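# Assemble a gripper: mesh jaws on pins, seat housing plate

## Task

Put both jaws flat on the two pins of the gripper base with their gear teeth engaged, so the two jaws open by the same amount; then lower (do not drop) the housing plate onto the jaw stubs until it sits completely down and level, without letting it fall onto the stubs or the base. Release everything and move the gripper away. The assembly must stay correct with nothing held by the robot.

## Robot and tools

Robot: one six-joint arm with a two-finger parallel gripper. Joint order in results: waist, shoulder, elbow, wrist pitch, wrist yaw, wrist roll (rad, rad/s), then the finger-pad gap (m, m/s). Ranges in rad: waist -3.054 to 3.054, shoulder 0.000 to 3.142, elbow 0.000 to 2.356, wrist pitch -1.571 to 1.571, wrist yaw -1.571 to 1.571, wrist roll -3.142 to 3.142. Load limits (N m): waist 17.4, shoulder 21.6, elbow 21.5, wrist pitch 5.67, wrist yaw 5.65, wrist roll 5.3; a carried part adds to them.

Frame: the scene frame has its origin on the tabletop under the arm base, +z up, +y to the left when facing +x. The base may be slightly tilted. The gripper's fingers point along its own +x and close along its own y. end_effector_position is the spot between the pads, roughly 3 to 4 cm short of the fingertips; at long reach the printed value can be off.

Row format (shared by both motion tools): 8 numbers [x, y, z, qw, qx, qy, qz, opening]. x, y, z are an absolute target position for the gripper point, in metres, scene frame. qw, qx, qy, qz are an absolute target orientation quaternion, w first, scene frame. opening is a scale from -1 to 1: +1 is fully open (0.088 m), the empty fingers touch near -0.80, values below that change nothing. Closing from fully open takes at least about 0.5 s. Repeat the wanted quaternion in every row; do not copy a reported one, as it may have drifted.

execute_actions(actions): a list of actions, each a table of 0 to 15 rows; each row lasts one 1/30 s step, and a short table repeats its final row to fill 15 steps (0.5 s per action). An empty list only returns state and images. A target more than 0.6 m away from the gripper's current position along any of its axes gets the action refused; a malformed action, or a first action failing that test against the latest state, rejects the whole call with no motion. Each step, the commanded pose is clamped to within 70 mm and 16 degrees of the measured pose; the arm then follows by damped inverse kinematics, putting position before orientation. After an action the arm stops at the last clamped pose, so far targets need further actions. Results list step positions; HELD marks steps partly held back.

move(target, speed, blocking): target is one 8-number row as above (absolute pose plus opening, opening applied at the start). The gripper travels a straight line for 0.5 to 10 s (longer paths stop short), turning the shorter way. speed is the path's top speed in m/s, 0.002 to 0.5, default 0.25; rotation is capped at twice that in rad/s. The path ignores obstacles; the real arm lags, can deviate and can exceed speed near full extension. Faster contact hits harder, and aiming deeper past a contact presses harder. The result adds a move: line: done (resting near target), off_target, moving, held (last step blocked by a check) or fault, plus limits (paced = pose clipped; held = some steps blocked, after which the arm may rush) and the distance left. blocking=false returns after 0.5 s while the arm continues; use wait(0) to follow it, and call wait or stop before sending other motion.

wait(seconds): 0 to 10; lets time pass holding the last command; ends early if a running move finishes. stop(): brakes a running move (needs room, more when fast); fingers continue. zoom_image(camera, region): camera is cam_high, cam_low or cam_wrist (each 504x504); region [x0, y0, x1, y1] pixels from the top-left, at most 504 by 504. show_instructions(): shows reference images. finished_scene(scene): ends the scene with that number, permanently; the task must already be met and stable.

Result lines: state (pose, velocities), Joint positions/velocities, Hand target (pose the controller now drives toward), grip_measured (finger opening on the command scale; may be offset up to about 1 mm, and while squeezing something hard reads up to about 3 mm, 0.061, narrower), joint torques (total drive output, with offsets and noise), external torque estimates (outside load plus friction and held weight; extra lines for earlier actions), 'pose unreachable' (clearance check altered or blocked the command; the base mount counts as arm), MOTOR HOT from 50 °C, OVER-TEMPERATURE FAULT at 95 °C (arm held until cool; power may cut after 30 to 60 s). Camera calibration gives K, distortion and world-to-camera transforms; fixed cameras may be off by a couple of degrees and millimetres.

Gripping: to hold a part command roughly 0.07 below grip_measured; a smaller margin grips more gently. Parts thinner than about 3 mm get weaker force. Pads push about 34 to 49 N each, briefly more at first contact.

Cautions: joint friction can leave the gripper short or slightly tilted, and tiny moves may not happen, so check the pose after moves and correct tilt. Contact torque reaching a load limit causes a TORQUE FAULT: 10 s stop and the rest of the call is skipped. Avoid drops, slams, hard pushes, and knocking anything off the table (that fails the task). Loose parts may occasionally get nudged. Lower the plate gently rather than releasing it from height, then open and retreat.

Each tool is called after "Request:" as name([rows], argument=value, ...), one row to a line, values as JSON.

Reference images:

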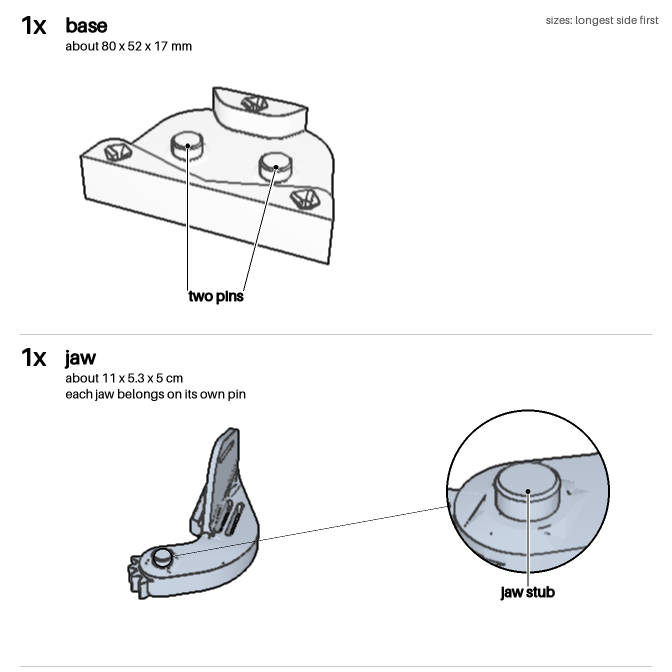

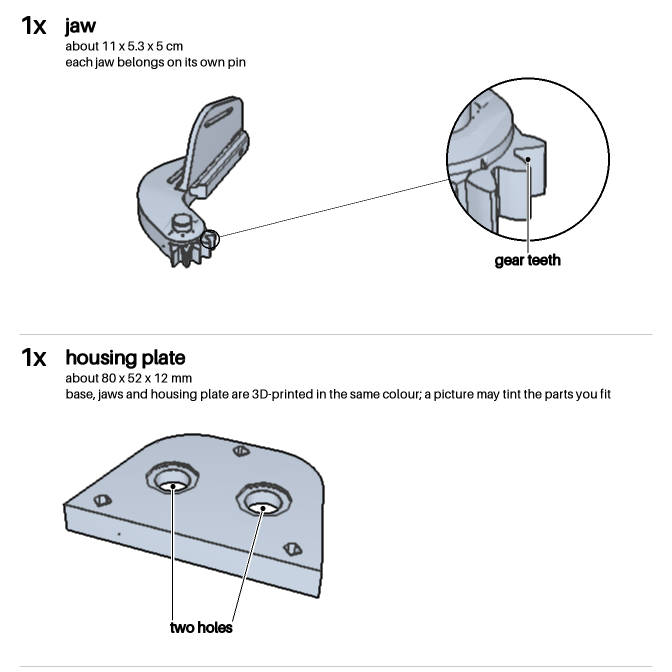

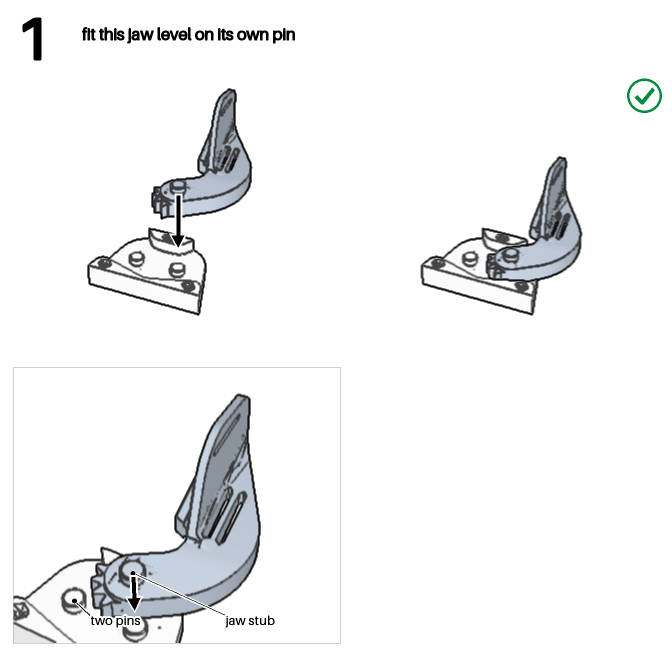

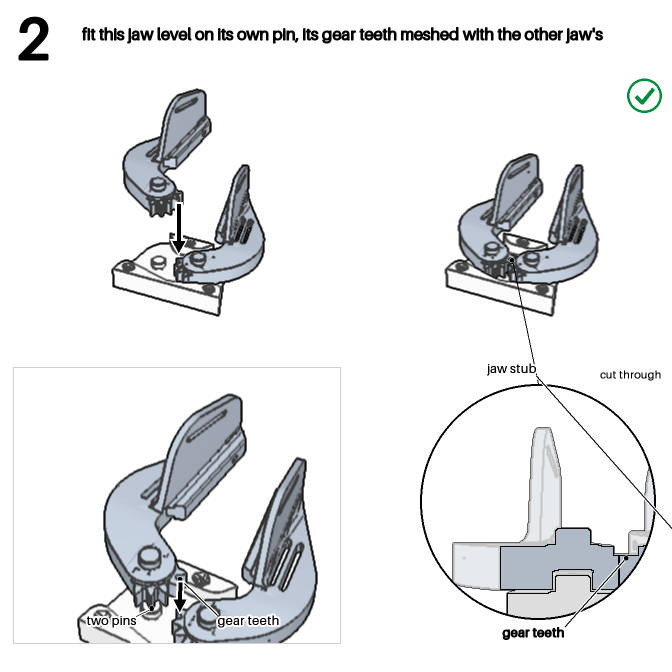

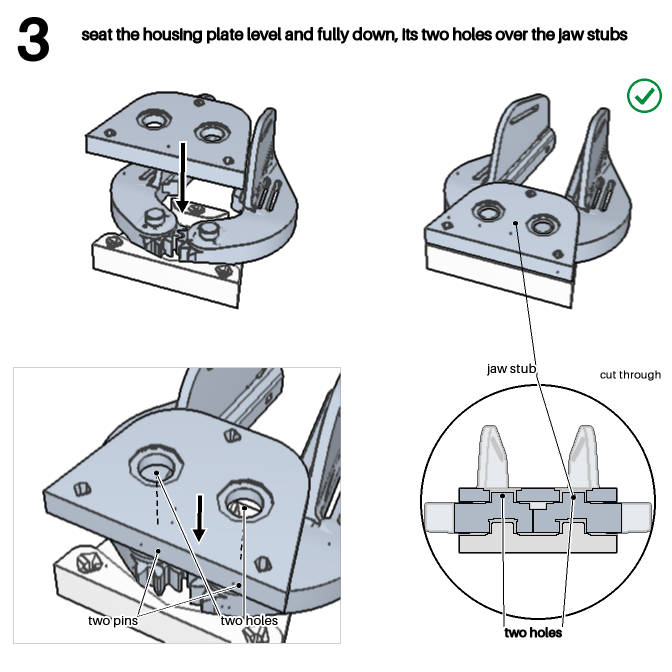

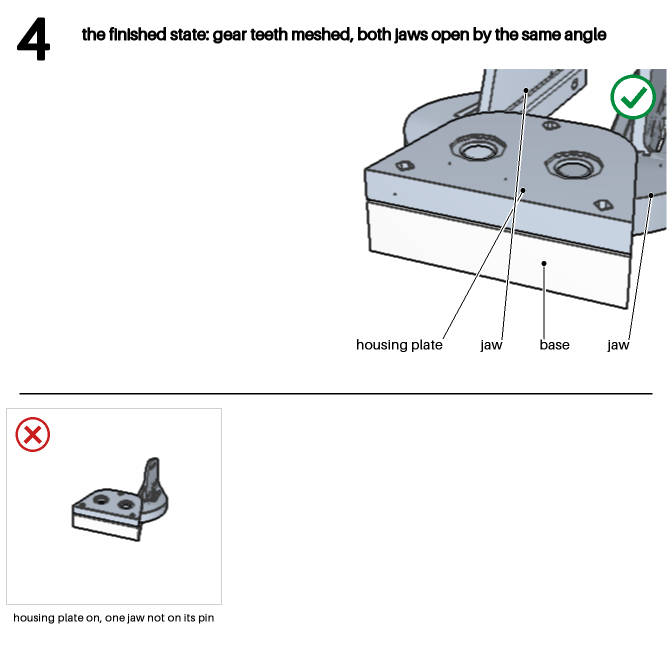

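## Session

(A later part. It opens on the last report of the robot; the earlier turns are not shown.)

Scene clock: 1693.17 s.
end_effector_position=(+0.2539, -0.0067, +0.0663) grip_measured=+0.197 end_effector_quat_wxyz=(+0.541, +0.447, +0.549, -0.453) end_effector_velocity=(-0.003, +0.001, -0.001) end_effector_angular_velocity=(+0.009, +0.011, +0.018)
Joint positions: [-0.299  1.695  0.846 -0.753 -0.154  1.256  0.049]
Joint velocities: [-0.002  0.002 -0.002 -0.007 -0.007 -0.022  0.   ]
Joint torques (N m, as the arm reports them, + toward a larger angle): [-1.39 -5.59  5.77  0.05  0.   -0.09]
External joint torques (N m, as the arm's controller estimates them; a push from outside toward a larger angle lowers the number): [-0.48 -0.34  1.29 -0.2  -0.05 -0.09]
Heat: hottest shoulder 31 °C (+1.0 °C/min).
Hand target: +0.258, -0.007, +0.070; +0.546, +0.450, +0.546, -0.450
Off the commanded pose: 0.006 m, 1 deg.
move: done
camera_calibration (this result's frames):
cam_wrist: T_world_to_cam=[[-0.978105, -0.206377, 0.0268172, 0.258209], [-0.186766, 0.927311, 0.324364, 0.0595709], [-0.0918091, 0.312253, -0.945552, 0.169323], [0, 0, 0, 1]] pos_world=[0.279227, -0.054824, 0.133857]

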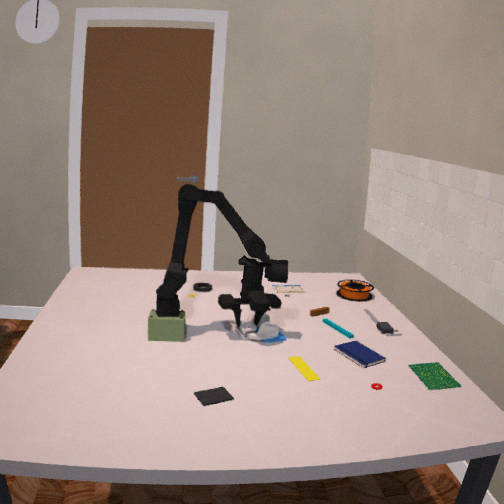

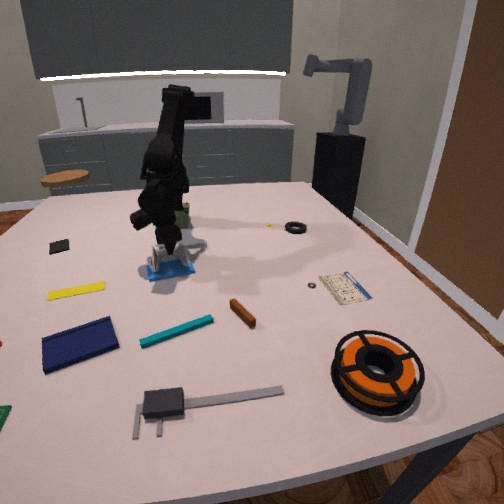

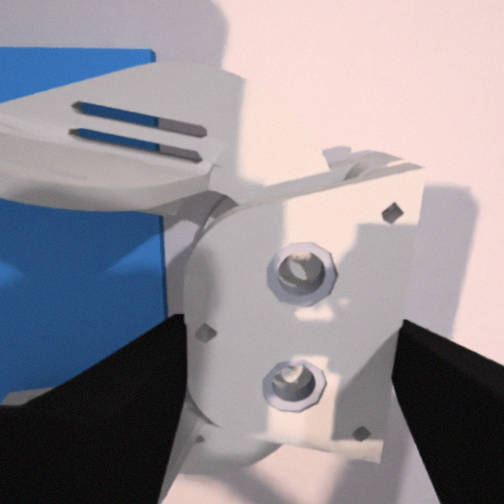

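Request:
move(target=[0.2505,-0.0068,0.0630,0.5456,0.4498,0.5456,-0.4498,0.135], speed=0.002)

Request:
zoom_image(camera="cam_wrist", region=[260, 235, 345, 310])

Request:
zoom_image(camera="cam_wrist", region=[255, 350, 340, 420])

Scene clock: 1731.17 s.
end_effector_position=(+0.2526, -0.0070, +0.0636) grip_measured=+0.197 end_effector_quat_wxyz=(+0.546, +0.449, +0.546, -0.450) end_effector_velocity=(-0.002, +0.002, +0.001) end_effector_angular_velocity=(+0.008, +0.002, -0.005)
Joint positions: [-0.299  1.686  0.823 -0.724 -0.154  1.256  0.049]
Joint velocities: [ 0.002 -0.007 -0.002 -0.007 -0.007  0.007 -0.   ]
Joint torques (N m, as the arm reports them, + toward a larger angle): [-1.02 -5.71  3.16  0.48  0.03 -0.03]
External joint torques (N m, as the arm's controller estimates them; a push from outside toward a larger angle lowers the number): [-0.15 -0.51 -1.31  0.21 -0.02 -0.03]
Heat: hottest shoulder 31 °C (+1.0 °C/min).
Hand target: +0.251, -0.007, +0.063; +0.546, +0.450, +0.546, -0.450
Off the commanded pose: 0.002 m, 0 deg.
move: done
camera_calibration (this result's frames):
cam_wrist: T_world_to_cam=[[-0.977844, -0.208915, 0.0132776, 0.257714], [-0.193786, 0.927371, 0.320045, 0.0624849], [-0.0791757, 0.310381, -0.947309, 0.163658], [0, 0, 0, 1]] pos_world=[0.27707, -0.0549027, 0.131615]

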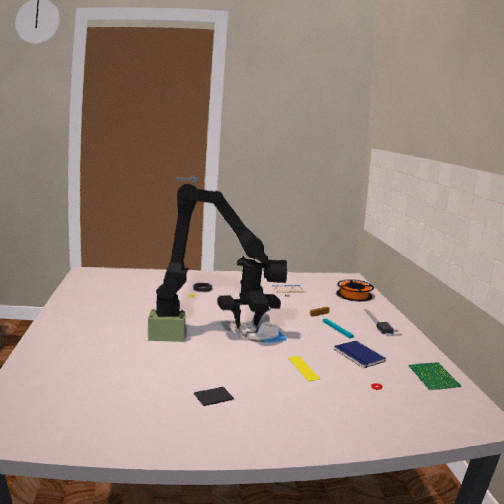

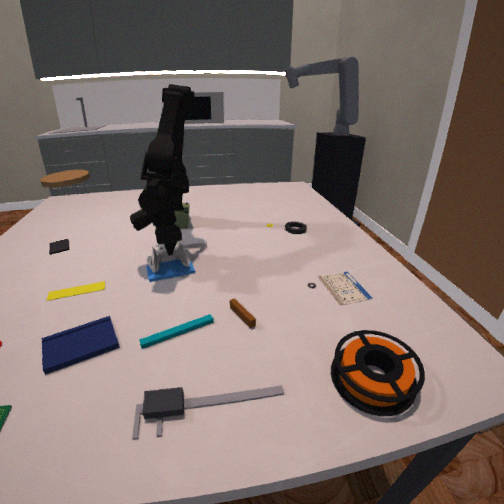

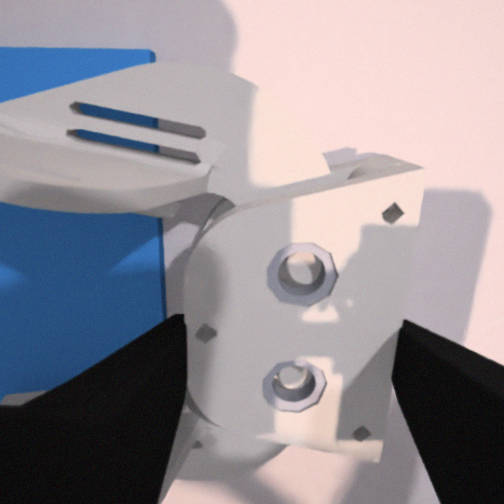

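Region (260, 235, 345, 310) of cam_wrist's 504x504 image, scaled by 5.929, with more detail than that image has; it fills the top 445 rows of this view, and the rest is white.

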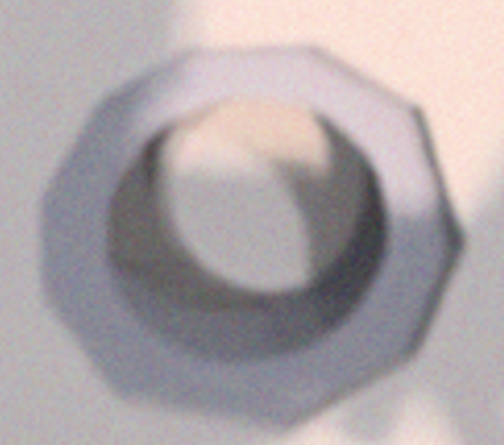

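Region (255, 350, 340, 420) of cam_wrist's 504x504 image, scaled by 5.929, with more detail than that image has; it fills the top 415 rows of this view, and the rest is white.

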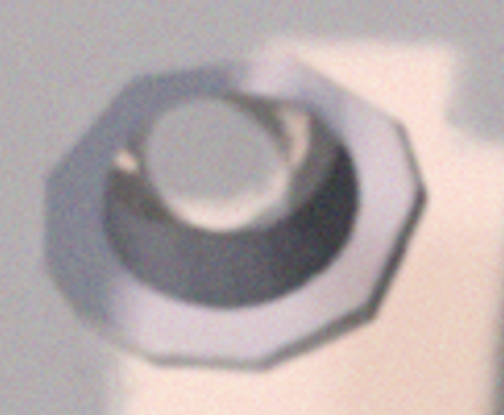

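Request:
move(target=[0.2500,-0.0068,0.0590,0.5456,0.4498,0.5456,-0.4498,0.135], speed=0.002)

Request:
zoom_image(camera="cam_wrist", region=[230, 230, 370, 430])

Scene clock: 1767.10 s.
end_effector_position=(+0.2526, -0.0071, +0.0630) grip_measured=+0.197 end_effector_quat_wxyz=(+0.548, +0.450, +0.544, -0.449) end_effector_velocity=(-0.002, +0.001, +0.001) end_effector_angular_velocity=(+0.008, +0.001, -0.010)
Joint positions: [-0.299  1.682  0.816 -0.714 -0.154  1.256  0.049]
Joint velocities: [-0.002 -0.007 -0.002 -0.007 -0.007  0.007 -0.   ]
Joint torques (N m, as the arm reports them, + toward a larger angle): [-0.88 -4.39  2.99  1.05  0.    0.1 ]
External joint torques (N m, as the arm's controller estimates them; a push from outside toward a larger angle lowers the number): [ 0.05  0.78 -1.47  0.77 -0.05  0.1 ]
Heat: hottest shoulder 31 °C (+0.0 °C/min).
Hand target: +0.250, -0.007, +0.059; +0.546, +0.450, +0.546, -0.450
Off the commanded pose: 0.005 m, 0 deg.
move: done
camera_calibration (this result's frames):
cam_wrist: T_world_to_cam=[[-0.977858, -0.209145, 0.00722101, 0.258079], [-0.196041, 0.927572, 0.318084, 0.0634629], [-0.0732238, 0.309625, -0.948035, 0.161646], [0, 0, 0, 1]] pos_world=[0.276643, -0.0549398, 0.131196]

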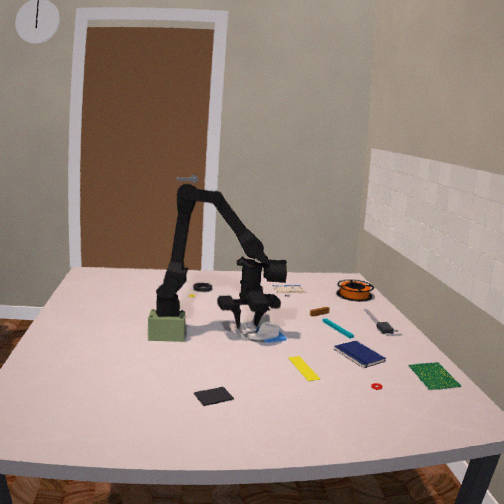

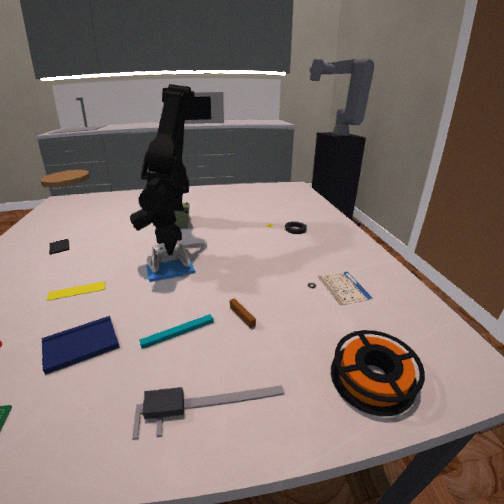

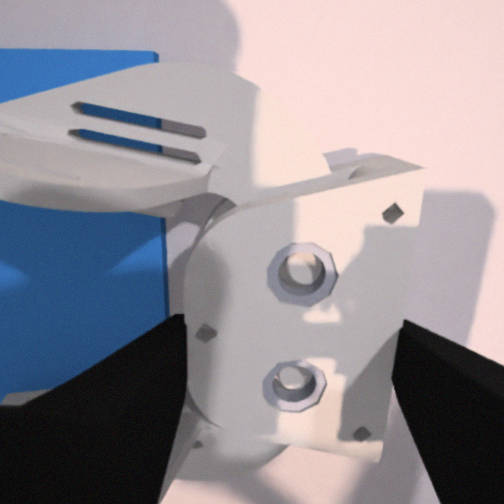

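Region (230, 230, 370, 430) of cam_wrist's 504x504 image, scaled by 2.520, with more detail than that image has; it fills the left 353 columns of this view, and the rest is white.

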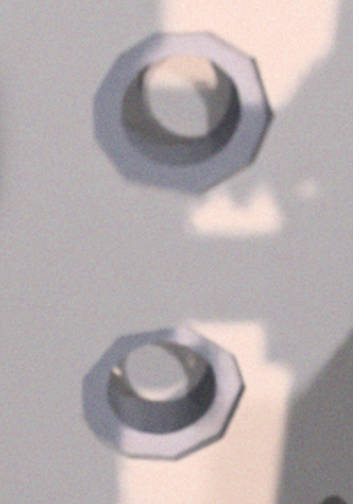

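Request:
move(target=[0.2480,-0.0068,0.0588,0.5456,0.4498,0.5456,-0.4498,0.135], speed=0.002)

Scene clock: 1801.77 s.
end_effector_position=(+0.2522, -0.0070, +0.0630) grip_measured=+0.197 end_effector_quat_wxyz=(+0.550, +0.451, +0.542, -0.447) end_effector_velocity=(-0.002, -0.003, +0.000) end_effector_angular_velocity=(-0.006, +0.007, -0.001)
Joint positions: [-0.299  1.677  0.809 -0.708 -0.154  1.256  0.049]
Joint velocities: [-0.007 -0.002 -0.002 -0.007  0.007 -0.007  0.   ]
Joint torques (N m, as the arm reports them, + toward a larger angle): [-0.81 -4.3   2.78  0.72  0.02  0.08]
External joint torques (N m, as the arm's controller estimates them; a push from outside toward a larger angle lowers the number): [ 0.11  0.85 -1.72  0.41 -0.03  0.07]
Heat: hottest shoulder 30 °C (-1.0 °C/min).
Hand target: +0.248, -0.007, +0.059; +0.546, +0.450, +0.546, -0.450
Off the commanded pose: 0.006 m, 1 deg.
move: done
camera_calibration (this result's frames):
cam_wrist: T_world_to_cam=[[-0.977697, -0.210011, 0.00187913, 0.258013], [-0.198645, 0.927615, 0.316338, 0.064117], [-0.0681775, 0.30891, -0.948645, 0.160359], [0, 0, 0, 1]] pos_world=[0.275928, -0.0548268, 0.131356]

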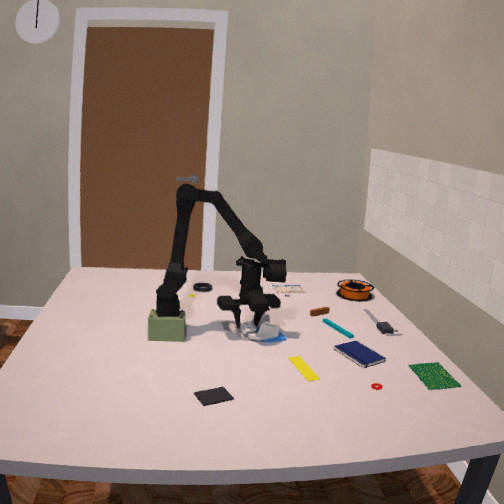

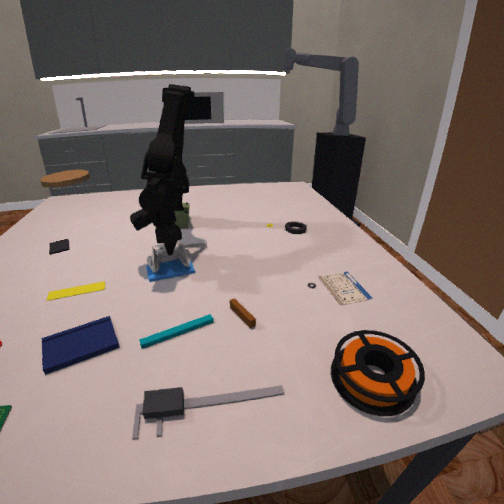

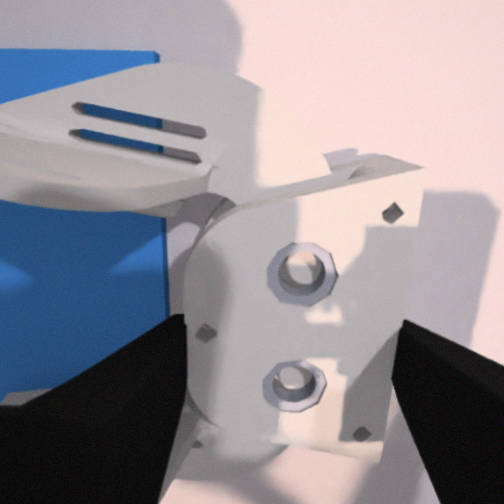

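Request:
zoom_image(camera="cam_low", region=[135, 225, 215, 285])

Request:
zoom_image(camera="cam_high", region=[220, 295, 300, 350])

Region (135, 225, 215, 285) of cam_low's 504x504 image, scaled by 6.300, with more detail than that image has; it fills the top 378 rows of this view, and the rest is white.

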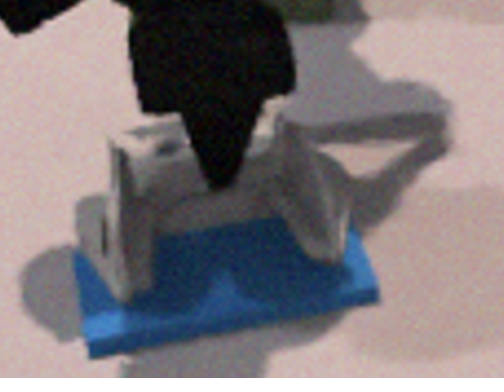

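Region (220, 295, 300, 350) of cam_high's 504x504 image, scaled by 6.300, with more detail than that image has; it fills the top 346 rows of this view, and the rest is white.

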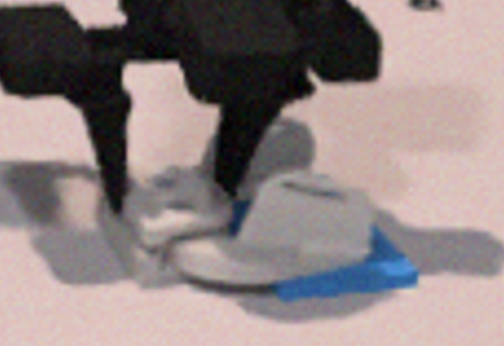

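Request:
move(target=[0.2505,-0.0069,0.0595,0.5456,0.4498,0.5456,-0.4498,0.215], speed=0.002)

Scene clock: 1814.27 s.
end_effector_position=(+0.2524, -0.0070, +0.0632) grip_measured=+0.221 end_effector_quat_wxyz=(+0.550, +0.451, +0.542, -0.447) end_effector_velocity=(+0.000, +0.002, +0.000) end_effector_angular_velocity=(+0.021, -0.011, +0.002)
Joint positions: [-0.299  1.676  0.809 -0.707 -0.154  1.256  0.05 ]
Joint velocities: [-0.007 -0.007 -0.007  0.007 -0.022 -0.007 -0.   ]
Joint torques (N m, as the arm reports them, + toward a larger angle): [-0.89 -3.64  4.12  0.44  0.04  0.08]
External joint torques (N m, as the arm's controller estimates them; a push from outside toward a larger angle lowers the number): [ 0.04  1.52 -0.39  0.13 -0.01  0.08]
Heat: hottest shoulder 30 °C (-1.0 °C/min).
Hand target: +0.251, -0.007, +0.060; +0.546, +0.450, +0.546, -0.450
Off the commanded pose: 0.004 m, 1 deg.
move: done
camera_calibration (this result's frames):
cam_wrist: T_world_to_cam=[[-0.977661, -0.210184, 0.000810938, 0.258228], [-0.199164, 0.927623, 0.315988, 0.0642384], [-0.0671678, 0.308767, -0.948763, 0.160286], [0, 0, 0, 1]] pos_world=[0.27602, -0.0548048, 0.131566]

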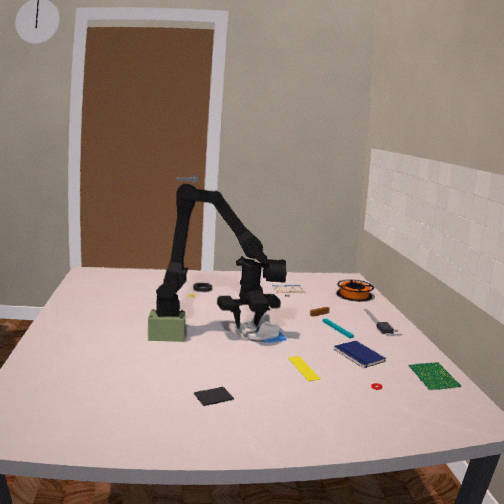

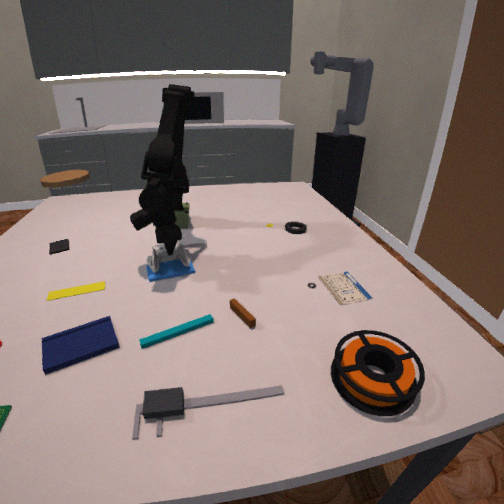

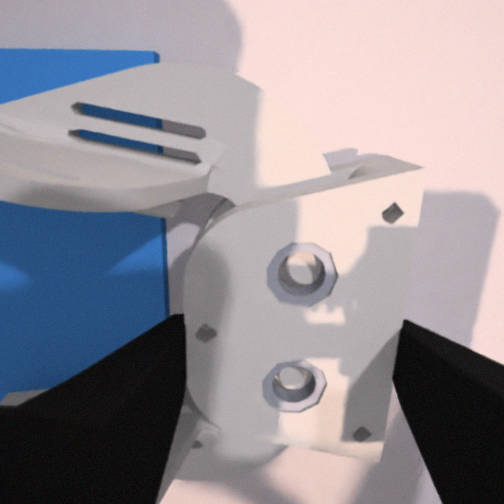

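Request:
move(target=[0.2515,-0.0069,0.0570,0.5456,0.4498,0.5456,-0.4498,0.215], speed=0.002)

Scene clock: 1820.47 s.
end_effector_position=(+0.2524, -0.0071, +0.0629) grip_measured=+0.221 end_effector_quat_wxyz=(+0.550, +0.451, +0.542, -0.448) end_effector_velocity=(-0.008, +0.001, -0.002) end_effector_angular_velocity=(+0.011, +0.030, +0.000)
Joint positions: [-0.299  1.677  0.809 -0.706 -0.154  1.258  0.05 ]
Joint velocities: [-0.002  0.002 -0.007 -0.022 -0.007 -0.007 -0.   ]
Joint torques (N m, as the arm reports them, + toward a larger angle): [-0.54 -2.75  3.92  1.09 -0.01  0.08]
External joint torques (N m, as the arm's controller estimates them; a push from outside toward a larger angle lowers the number): [ 0.38  2.37 -0.52  0.8  -0.06  0.08]
Heat: hottest shoulder 30 °C (-1.0 °C/min).
Hand target: +0.251, -0.007, +0.057; +0.545, +0.450, +0.546, -0.450
Off the commanded pose: 0.006 m, 1 deg.
move: done
camera_calibration (this result's frames):
cam_wrist: T_world_to_cam=[[-0.977993, -0.208634, 0.00115901, 0.258337], [-0.197577, 0.927918, 0.316121, 0.0639673], [-0.0670291, 0.308935, -0.948718, 0.160019], [0, 0, 0, 1]] pos_world=[0.276017, -0.0548938, 0.131293]

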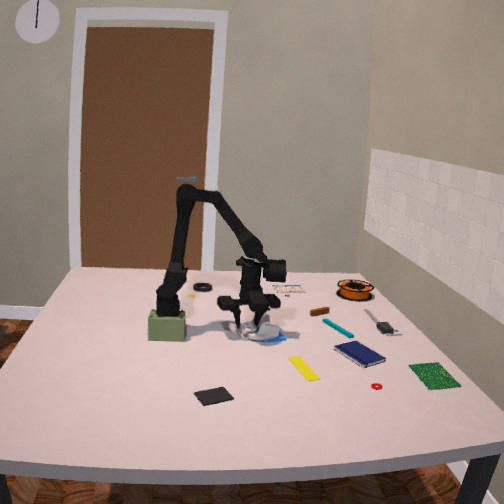

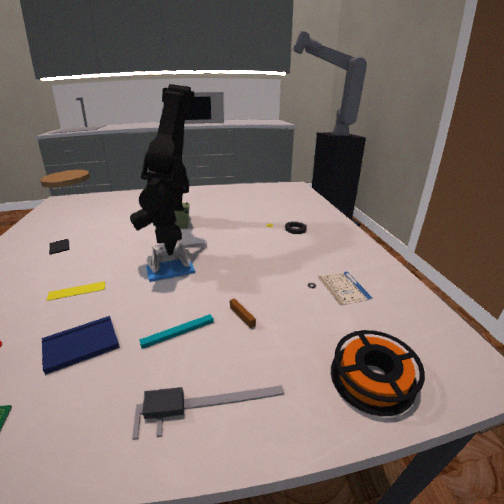

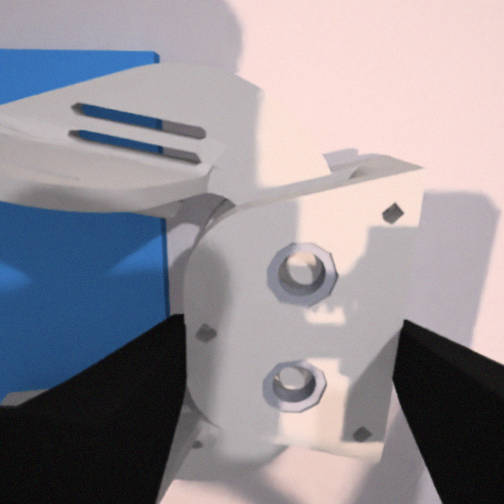

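Request:
move(target=[0.2515,-0.0069,0.0575,0.5456,0.4498,0.5456,-0.4498,0.238], speed=0.002)

Scene clock: 1827.53 s.
end_effector_position=(+0.2525, -0.0071, +0.0629) grip_measured=+0.240 end_effector_quat_wxyz=(+0.550, +0.452, +0.542, -0.448) end_effector_velocity=(-0.002, +0.001, +0.000) end_effector_angular_velocity=(+0.008, +0.006, +0.004)
Joint positions: [-0.299  1.677  0.809 -0.706 -0.154  1.258  0.051]
Joint velocities: [-0.002 -0.002 -0.002 -0.007 -0.007 -0.007 -0.   ]
Joint torques (N m, as the arm reports them, + toward a larger angle): [-0.78 -2.82  3.74  0.96 -0.01  0.09]
External joint torques (N m, as the arm's controller estimates them; a push from outside toward a larger angle lowers the number): [ 0.14  2.32 -0.76  0.65 -0.06  0.09]
Heat: hottest shoulder 29 °C (-2.0 °C/min).
Hand target: +0.252, -0.007, +0.058; +0.546, +0.450, +0.546, -0.450
Off the commanded pose: 0.005 m, 1 deg.
move: done
camera_calibration (this result's frames):
cam_wrist: T_world_to_cam=[[-0.977981, -0.208692, 0.00080277, 0.258435], [-0.19775, 0.92792, 0.316004, 0.0640434], [-0.0666925, 0.308887, -0.948757, 0.159946], [0, 0, 0, 1]] pos_world=[0.276076, -0.0548992, 0.131305]

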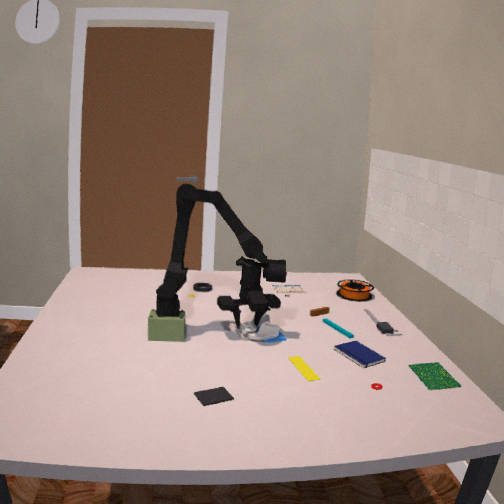

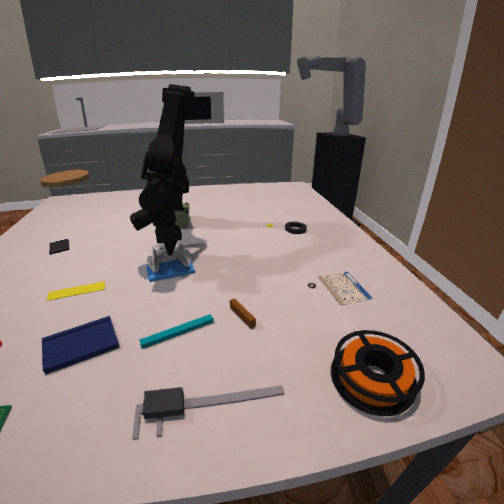

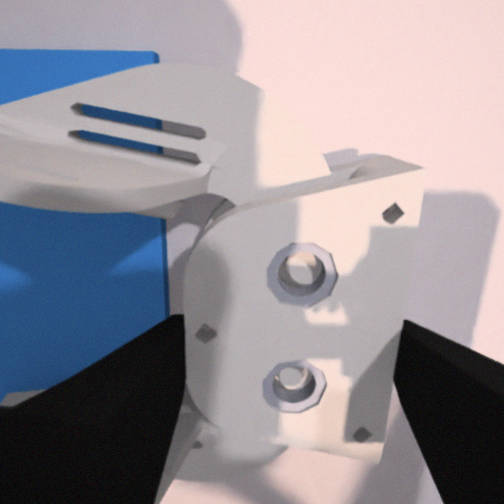

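Request:
execute_actions([
  [[0.2505,-0.0045,0.0585,0.5456,0.4498,0.5456,-0.4498,0.238]],
  [[0.2505,-0.0045,0.0585,0.5456,0.4498,0.5456,-0.4498,0.238]],
  [[0.2505,-0.0095,0.0585,0.5456,0.4498,0.5456,-0.4498,0.238]],
  [[0.2505,-0.0095,0.0585,0.5456,0.4498,0.5456,-0.4498,0.238]],
  [[0.2505,-0.0070,0.0585,0.5456,0.4498,0.5456,-0.4498,0.238]],
])

Scene clock: 1839.37 s.
end_effector_position=(+0.2526, -0.0075, +0.0631) grip_measured=+0.240 end_effector_quat_wxyz=(+0.549, +0.453, +0.542, -0.446) end_effector_velocity=(-0.002, +0.001, +0.001) end_effector_angular_velocity=(+0.007, +0.001, +0.005)
Joint positions: [-0.302  1.677  0.809 -0.706 -0.158  1.255  0.051]
Joint velocities: [-0.002 -0.007 -0.002 -0.007 -0.007 -0.007 -0.   ]
Joint torques (N m, as the arm reports them, + toward a larger angle): [-0.59 -3.46  3.73  0.64  0.16  0.13]
External joint torques (N m, as the arm's controller estimates them; a push from outside toward a larger angle lowers the number): [ 0.33  1.73 -0.77  0.33  0.1   0.13]
External joint torques at the end of the 1st action: [ 0.91  1.45 -0.78  0.4  -0.14  0.11]
External joint torques at the end of the 2nd action: [ 0.72  1.44 -0.94  0.34 -0.12  0.16]
External joint torques at the end of the 3rd action: [-0.35  1.95 -0.69  0.34  0.16 -0.1 ]
External joint torques at the end of the 4th action: [-0.52  2.03 -0.46  0.38  0.1  -0.13]
Heat: hottest shoulder 29 °C (-2.0 °C/min).
Hand target: +0.250, -0.007, +0.059; +0.546, +0.450, +0.546, -0.450
Off the commanded pose: 0.005 m, 1 deg.
Step readings (end_effector_position; steps 1 to 15: 1st action; 16 to 30: 2nd action; 31 to 45: 3rd action; 46 to 60: 4th action; 61 to 75: 5th action):
0: (+0.2525, -0.0071, +0.0629)
1: (+0.2525, -0.0071, +0.0629)
2: (+0.2525, -0.0070, +0.0629)
4: (+0.2525, -0.0069, +0.0629)
8: (+0.2525, -0.0069, +0.0628)
15: (+0.2525, -0.0068, +0.0628)
16: (+0.2525, -0.0068, +0.0628)
17: (+0.2525, -0.0068, +0.0628)
19: (+0.2525, -0.0068, +0.0628)
23: (+0.2525, -0.0068, +0.0628)
30: (+0.2525, -0.0068, +0.0628)
31: (+0.2525, -0.0070, +0.0628)
32: (+0.2525, -0.0071, +0.0629)
34: (+0.2525, -0.0072, +0.0629)
38: (+0.2525, -0.0074, +0.0630)
45: (+0.2526, -0.0076, +0.0631)
46: (+0.2526, -0.0076, +0.0631)
47: (+0.2526, -0.0076, +0.0631)
49: (+0.2526, -0.0076, +0.0631)
53: (+0.2526, -0.0076, +0.0631)
60: (+0.2526, -0.0076, +0.0631)
61: (+0.2526, -0.0076, +0.0631)
62: (+0.2526, -0.0076, +0.0631)
64: (+0.2526, -0.0075, +0.0631)
68: (+0.2526, -0.0075, +0.0631)
75: end_effector_position above
camera_calibration (this result's frames):
cam_wrist: T_world_to_cam=[[-0.978187, -0.207724, -0.00136463, 0.258669], [-0.197287, 0.926943, 0.319146, 0.0640611], [-0.0650292, 0.312453, -0.947705, 0.159759], [0, 0, 0, 1]] pos_world=[0.276054, -0.0555667, 0.131313]

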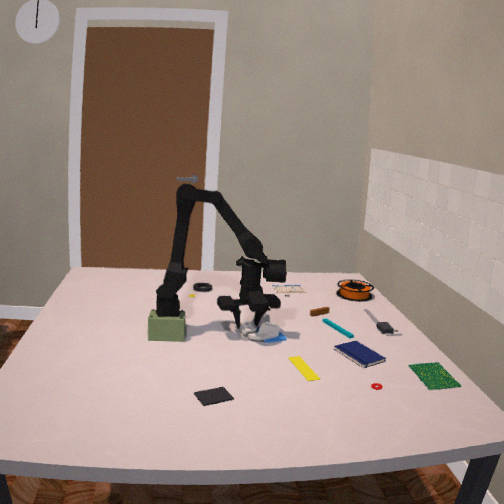

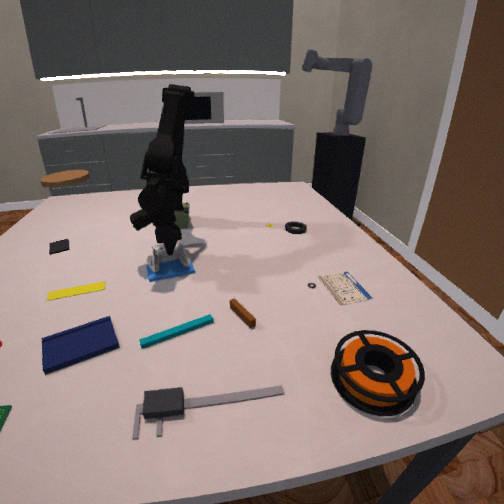

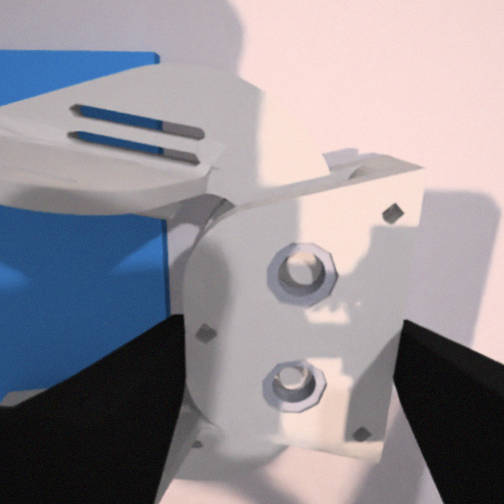

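Request:
execute_actions([
  [[0.2505,-0.0045,0.0588,0.5456,0.4498,0.5456,-0.4498,0.22]],
  [[0.2505,-0.0030,0.0588,0.5456,0.4498,0.5456,-0.4498,0.22]],
  [[0.2505,-0.0018,0.0588,0.5456,0.4498,0.5456,-0.4498,0.22]],
  [[0.2505,-0.0018,0.0588,0.5456,0.4498,0.5456,-0.4498,0.22]],
])

Scene clock: 1847.13 s.
end_effector_position=(+0.2526, -0.0055, +0.0625) grip_measured=+0.229 end_effector_quat_wxyz=(+0.549, +0.452, +0.539, -0.452) end_effector_velocity=(-0.002, +0.001, +0.000) end_effector_angular_velocity=(+0.008, +0.006, +0.019)
Joint positions: [-0.289  1.677  0.809 -0.705 -0.148  1.276  0.05 ]
Joint velocities: [-0.002 -0.002 -0.002 -0.007 -0.007 -0.022 -0.   ]
Joint torques (N m, as the arm reports them, + toward a larger angle): [ 0.41 -4.04  3.76  0.56 -0.24  0.09]
External joint torques (N m, as the arm's controller estimates them; a push from outside toward a larger angle lowers the number): [ 1.32  1.14 -0.75  0.25 -0.3   0.09]
External joint torques at the end of the 1st action: [ 0.99  1.37 -0.73  0.26 -0.14  0.13]
External joint torques at the end of the 2nd action: [ 0.96  1.32 -0.7   0.25 -0.28  0.06]
External joint torques at the end of the 3rd action: [ 1.15  1.25 -0.84  0.28 -0.29  0.04]
Heat: hottest shoulder 29 °C (-1.0 °C/min).
Hand target: +0.250, -0.002, +0.059; +0.546, +0.450, +0.546, -0.450
Off the commanded pose: 0.006 m, 1 deg.
Step readings (end_effector_position; steps 1 to 15: 1st action; 16 to 30: 2nd action; 31 to 45: 3rd action; 46 to 60: 4th action):
0: (+0.2526, -0.0075, +0.0631)
1: (+0.2526, -0.0073, +0.0630)
2: (+0.2526, -0.0072, +0.0629)
4: (+0.2526, -0.0071, +0.0629)
8: (+0.2525, -0.0070, +0.0628)
15: (+0.2525, -0.0070, +0.0628)
16: (+0.2525, -0.0070, +0.0628)
17: (+0.2525, -0.0069, +0.0628)
19: (+0.2525, -0.0067, +0.0627)
23: (+0.2525, -0.0065, +0.0627)
30: (+0.2525, -0.0064, +0.0627)
31: (+0.2525, -0.0063, +0.0626)
32: (+0.2525, -0.0061, +0.0626)
34: (+0.2526, -0.0057, +0.0626)
38: (+0.2526, -0.0056, +0.0625)
45: (+0.2526, -0.0056, +0.0625)
46: (+0.2526, -0.0056, +0.0625)
47: (+0.2526, -0.0056, +0.0625)
49: (+0.2526, -0.0055, +0.0625)
53: (+0.2526, -0.0055, +0.0625)
60: end_effector_position above
camera_calibration (this result's frames):
cam_wrist: T_world_to_cam=[[-0.979634, -0.200765, 0.00337745, 0.259177], [-0.189796, 0.93134, 0.31078, 0.0610934], [-0.0655391, 0.303809, -0.950476, 0.158901], [0, 0, 0, 1]] pos_world=[0.275908, -0.0531405, 0.131169]

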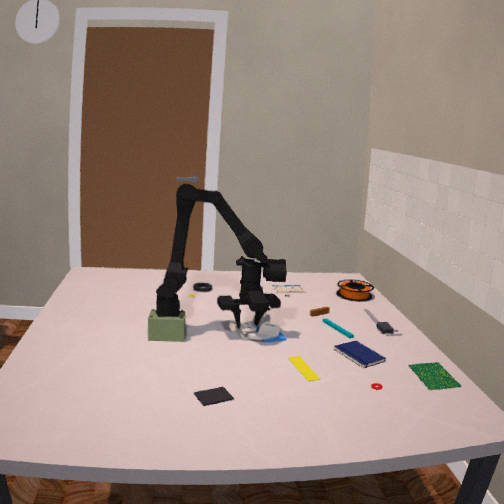

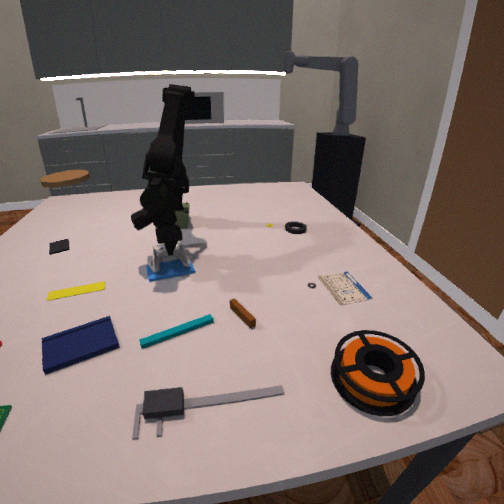

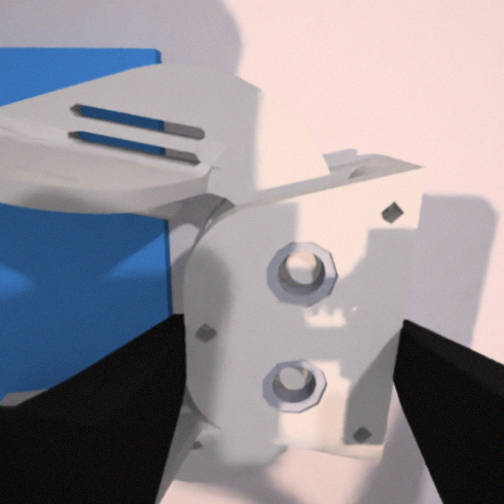

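Request:
move(target=[0.2510,-0.0040,0.0560,0.5456,0.4498,0.5456,-0.4498,0.22], speed=0.002)

Request:
zoom_image(camera="cam_wrist", region=[230, 230, 370, 430])

Scene clock: 1857.23 s.
end_effector_position=(+0.2538, -0.0056, +0.0629) grip_measured=+0.229 end_effector_quat_wxyz=(+0.551, +0.453, +0.538, -0.450) end_effector_velocity=(-0.003, -0.003, -0.001) end_effector_angular_velocity=(-0.006, +0.012, -0.002)
Joint positions: [-0.289  1.676  0.81  -0.701 -0.149  1.274  0.05 ]
Joint velocities: [-0.007  0.002 -0.002 -0.007  0.007 -0.007 -0.   ]
Joint torques (N m, as the arm reports them, + toward a larger angle): [-0.42 -2.66  3.58  1.04 -0.22 -0.13]
External joint torques (N m, as the arm's controller estimates them; a push from outside toward a larger angle lowers the number): [ 0.52  2.46 -0.89  0.74 -0.28 -0.13]
Heat: hottest shoulder 29 °C (-1.0 °C/min).
Hand target: +0.251, -0.004, +0.056; +0.546, +0.450, +0.546, -0.450
Off the commanded pose: 0.008 m, 1 deg.
move: done
camera_calibration (this result's frames):
cam_wrist: T_world_to_cam=[[-0.979223, -0.202771, -0.00227206, 0.26055], [-0.193487, 0.930915, 0.309774, 0.0622492], [-0.0606983, 0.303778, -0.950807, 0.158138], [0, 0, 0, 1]] pos_world=[0.27678, -0.0531556, 0.131668]

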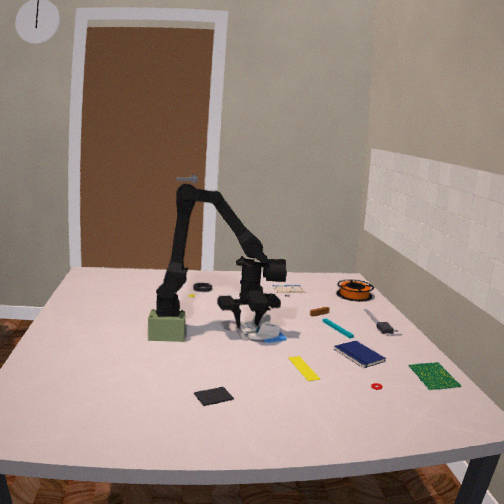

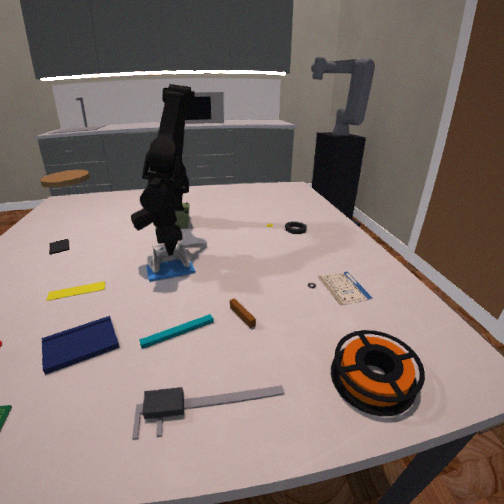

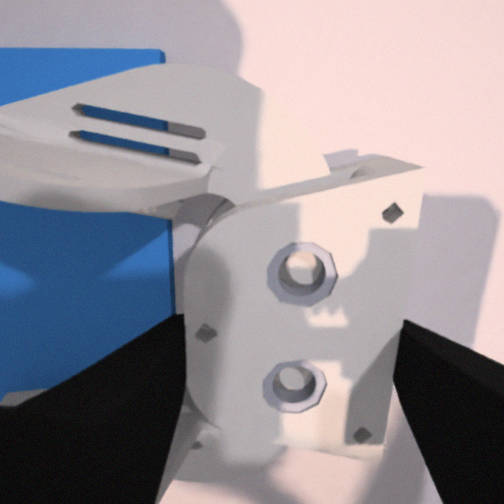

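Region (230, 230, 370, 430) of cam_wrist's 504x504 image, scaled by 2.520, with more detail than that image has; it fills the left 353 columns of this view, and the rest is white.

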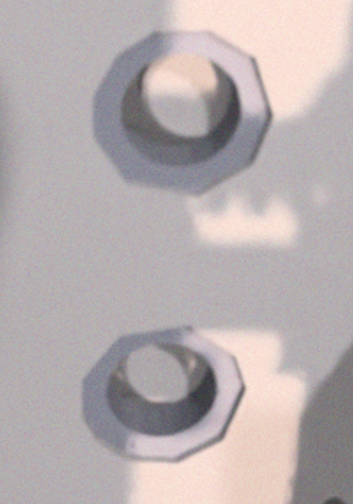

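Request:
move(target=[0.2500,-0.0058,0.0560,0.5421,0.4469,0.5491,-0.4527,0.18], speed=0.002)

Request:
zoom_image(camera="cam_wrist", region=[230, 230, 370, 430])

Scene clock: 1900.90 s.
end_effector_position=(+0.2534, -0.0057, +0.0625) grip_measured=+0.205 end_effector_quat_wxyz=(+0.550, +0.451, +0.541, -0.449) end_effector_velocity=(-0.000, +0.002, +0.001) end_effector_angular_velocity=(+0.007, +0.002, +0.009)
Joint positions: [-0.291  1.68   0.812 -0.705 -0.151  1.267  0.049]
Joint velocities: [ 0.002 -0.002  0.002 -0.007 -0.007 -0.007  0.   ]
Joint torques (N m, as the arm reports them, + toward a larger angle): [-0.78 -2.37  4.    0.47 -0.07 -0.15]
External joint torques (N m, as the arm's controller estimates them; a push from outside toward a larger angle lowers the number): [ 0.11  2.83 -0.56  0.14 -0.12 -0.15]
Heat: hottest elbow 29 °C (+0.0 °C/min).
Hand target: +0.250, -0.006, +0.056; +0.542, +0.447, +0.549, -0.453
Off the commanded pose: 0.007 m, 1 deg.
move: done
camera_calibration (this result's frames):
cam_wrist: T_world_to_cam=[[-0.978221, -0.207557, 0.00216548, 0.259534], [-0.196439, 0.929089, 0.313377, 0.0629242], [-0.0670555, 0.306127, -0.949626, 0.159377], [0, 0, 0, 1]] pos_world=[0.276929, -0.0533837, 0.131067]

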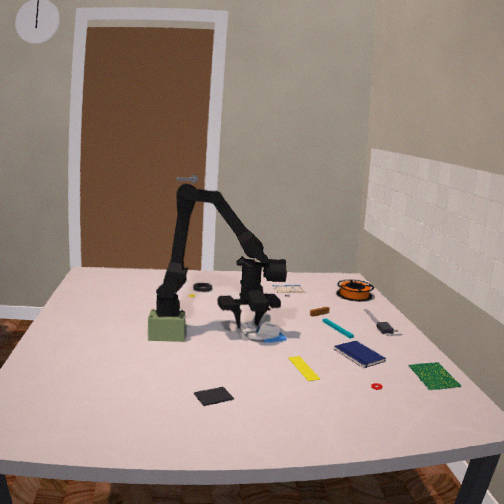

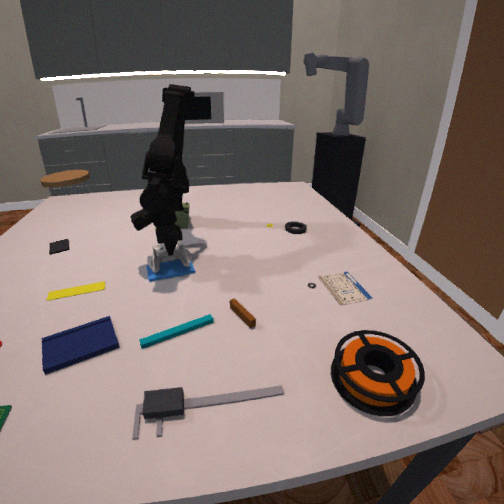

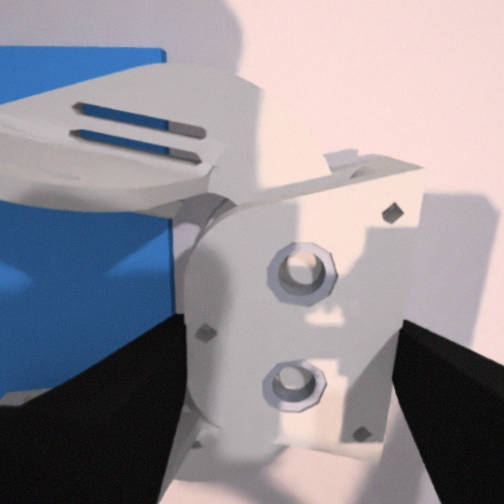

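Region (230, 230, 370, 430) of cam_wrist's 504x504 image, scaled by 2.520, with more detail than that image has; it fills the left 353 columns of this view, and the rest is white.

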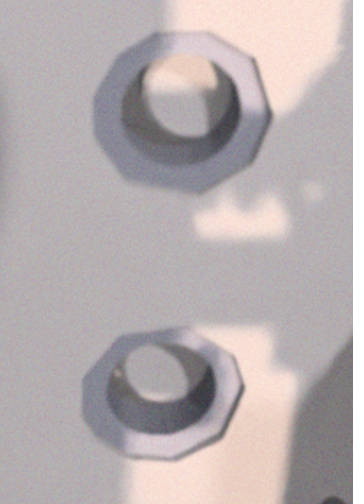

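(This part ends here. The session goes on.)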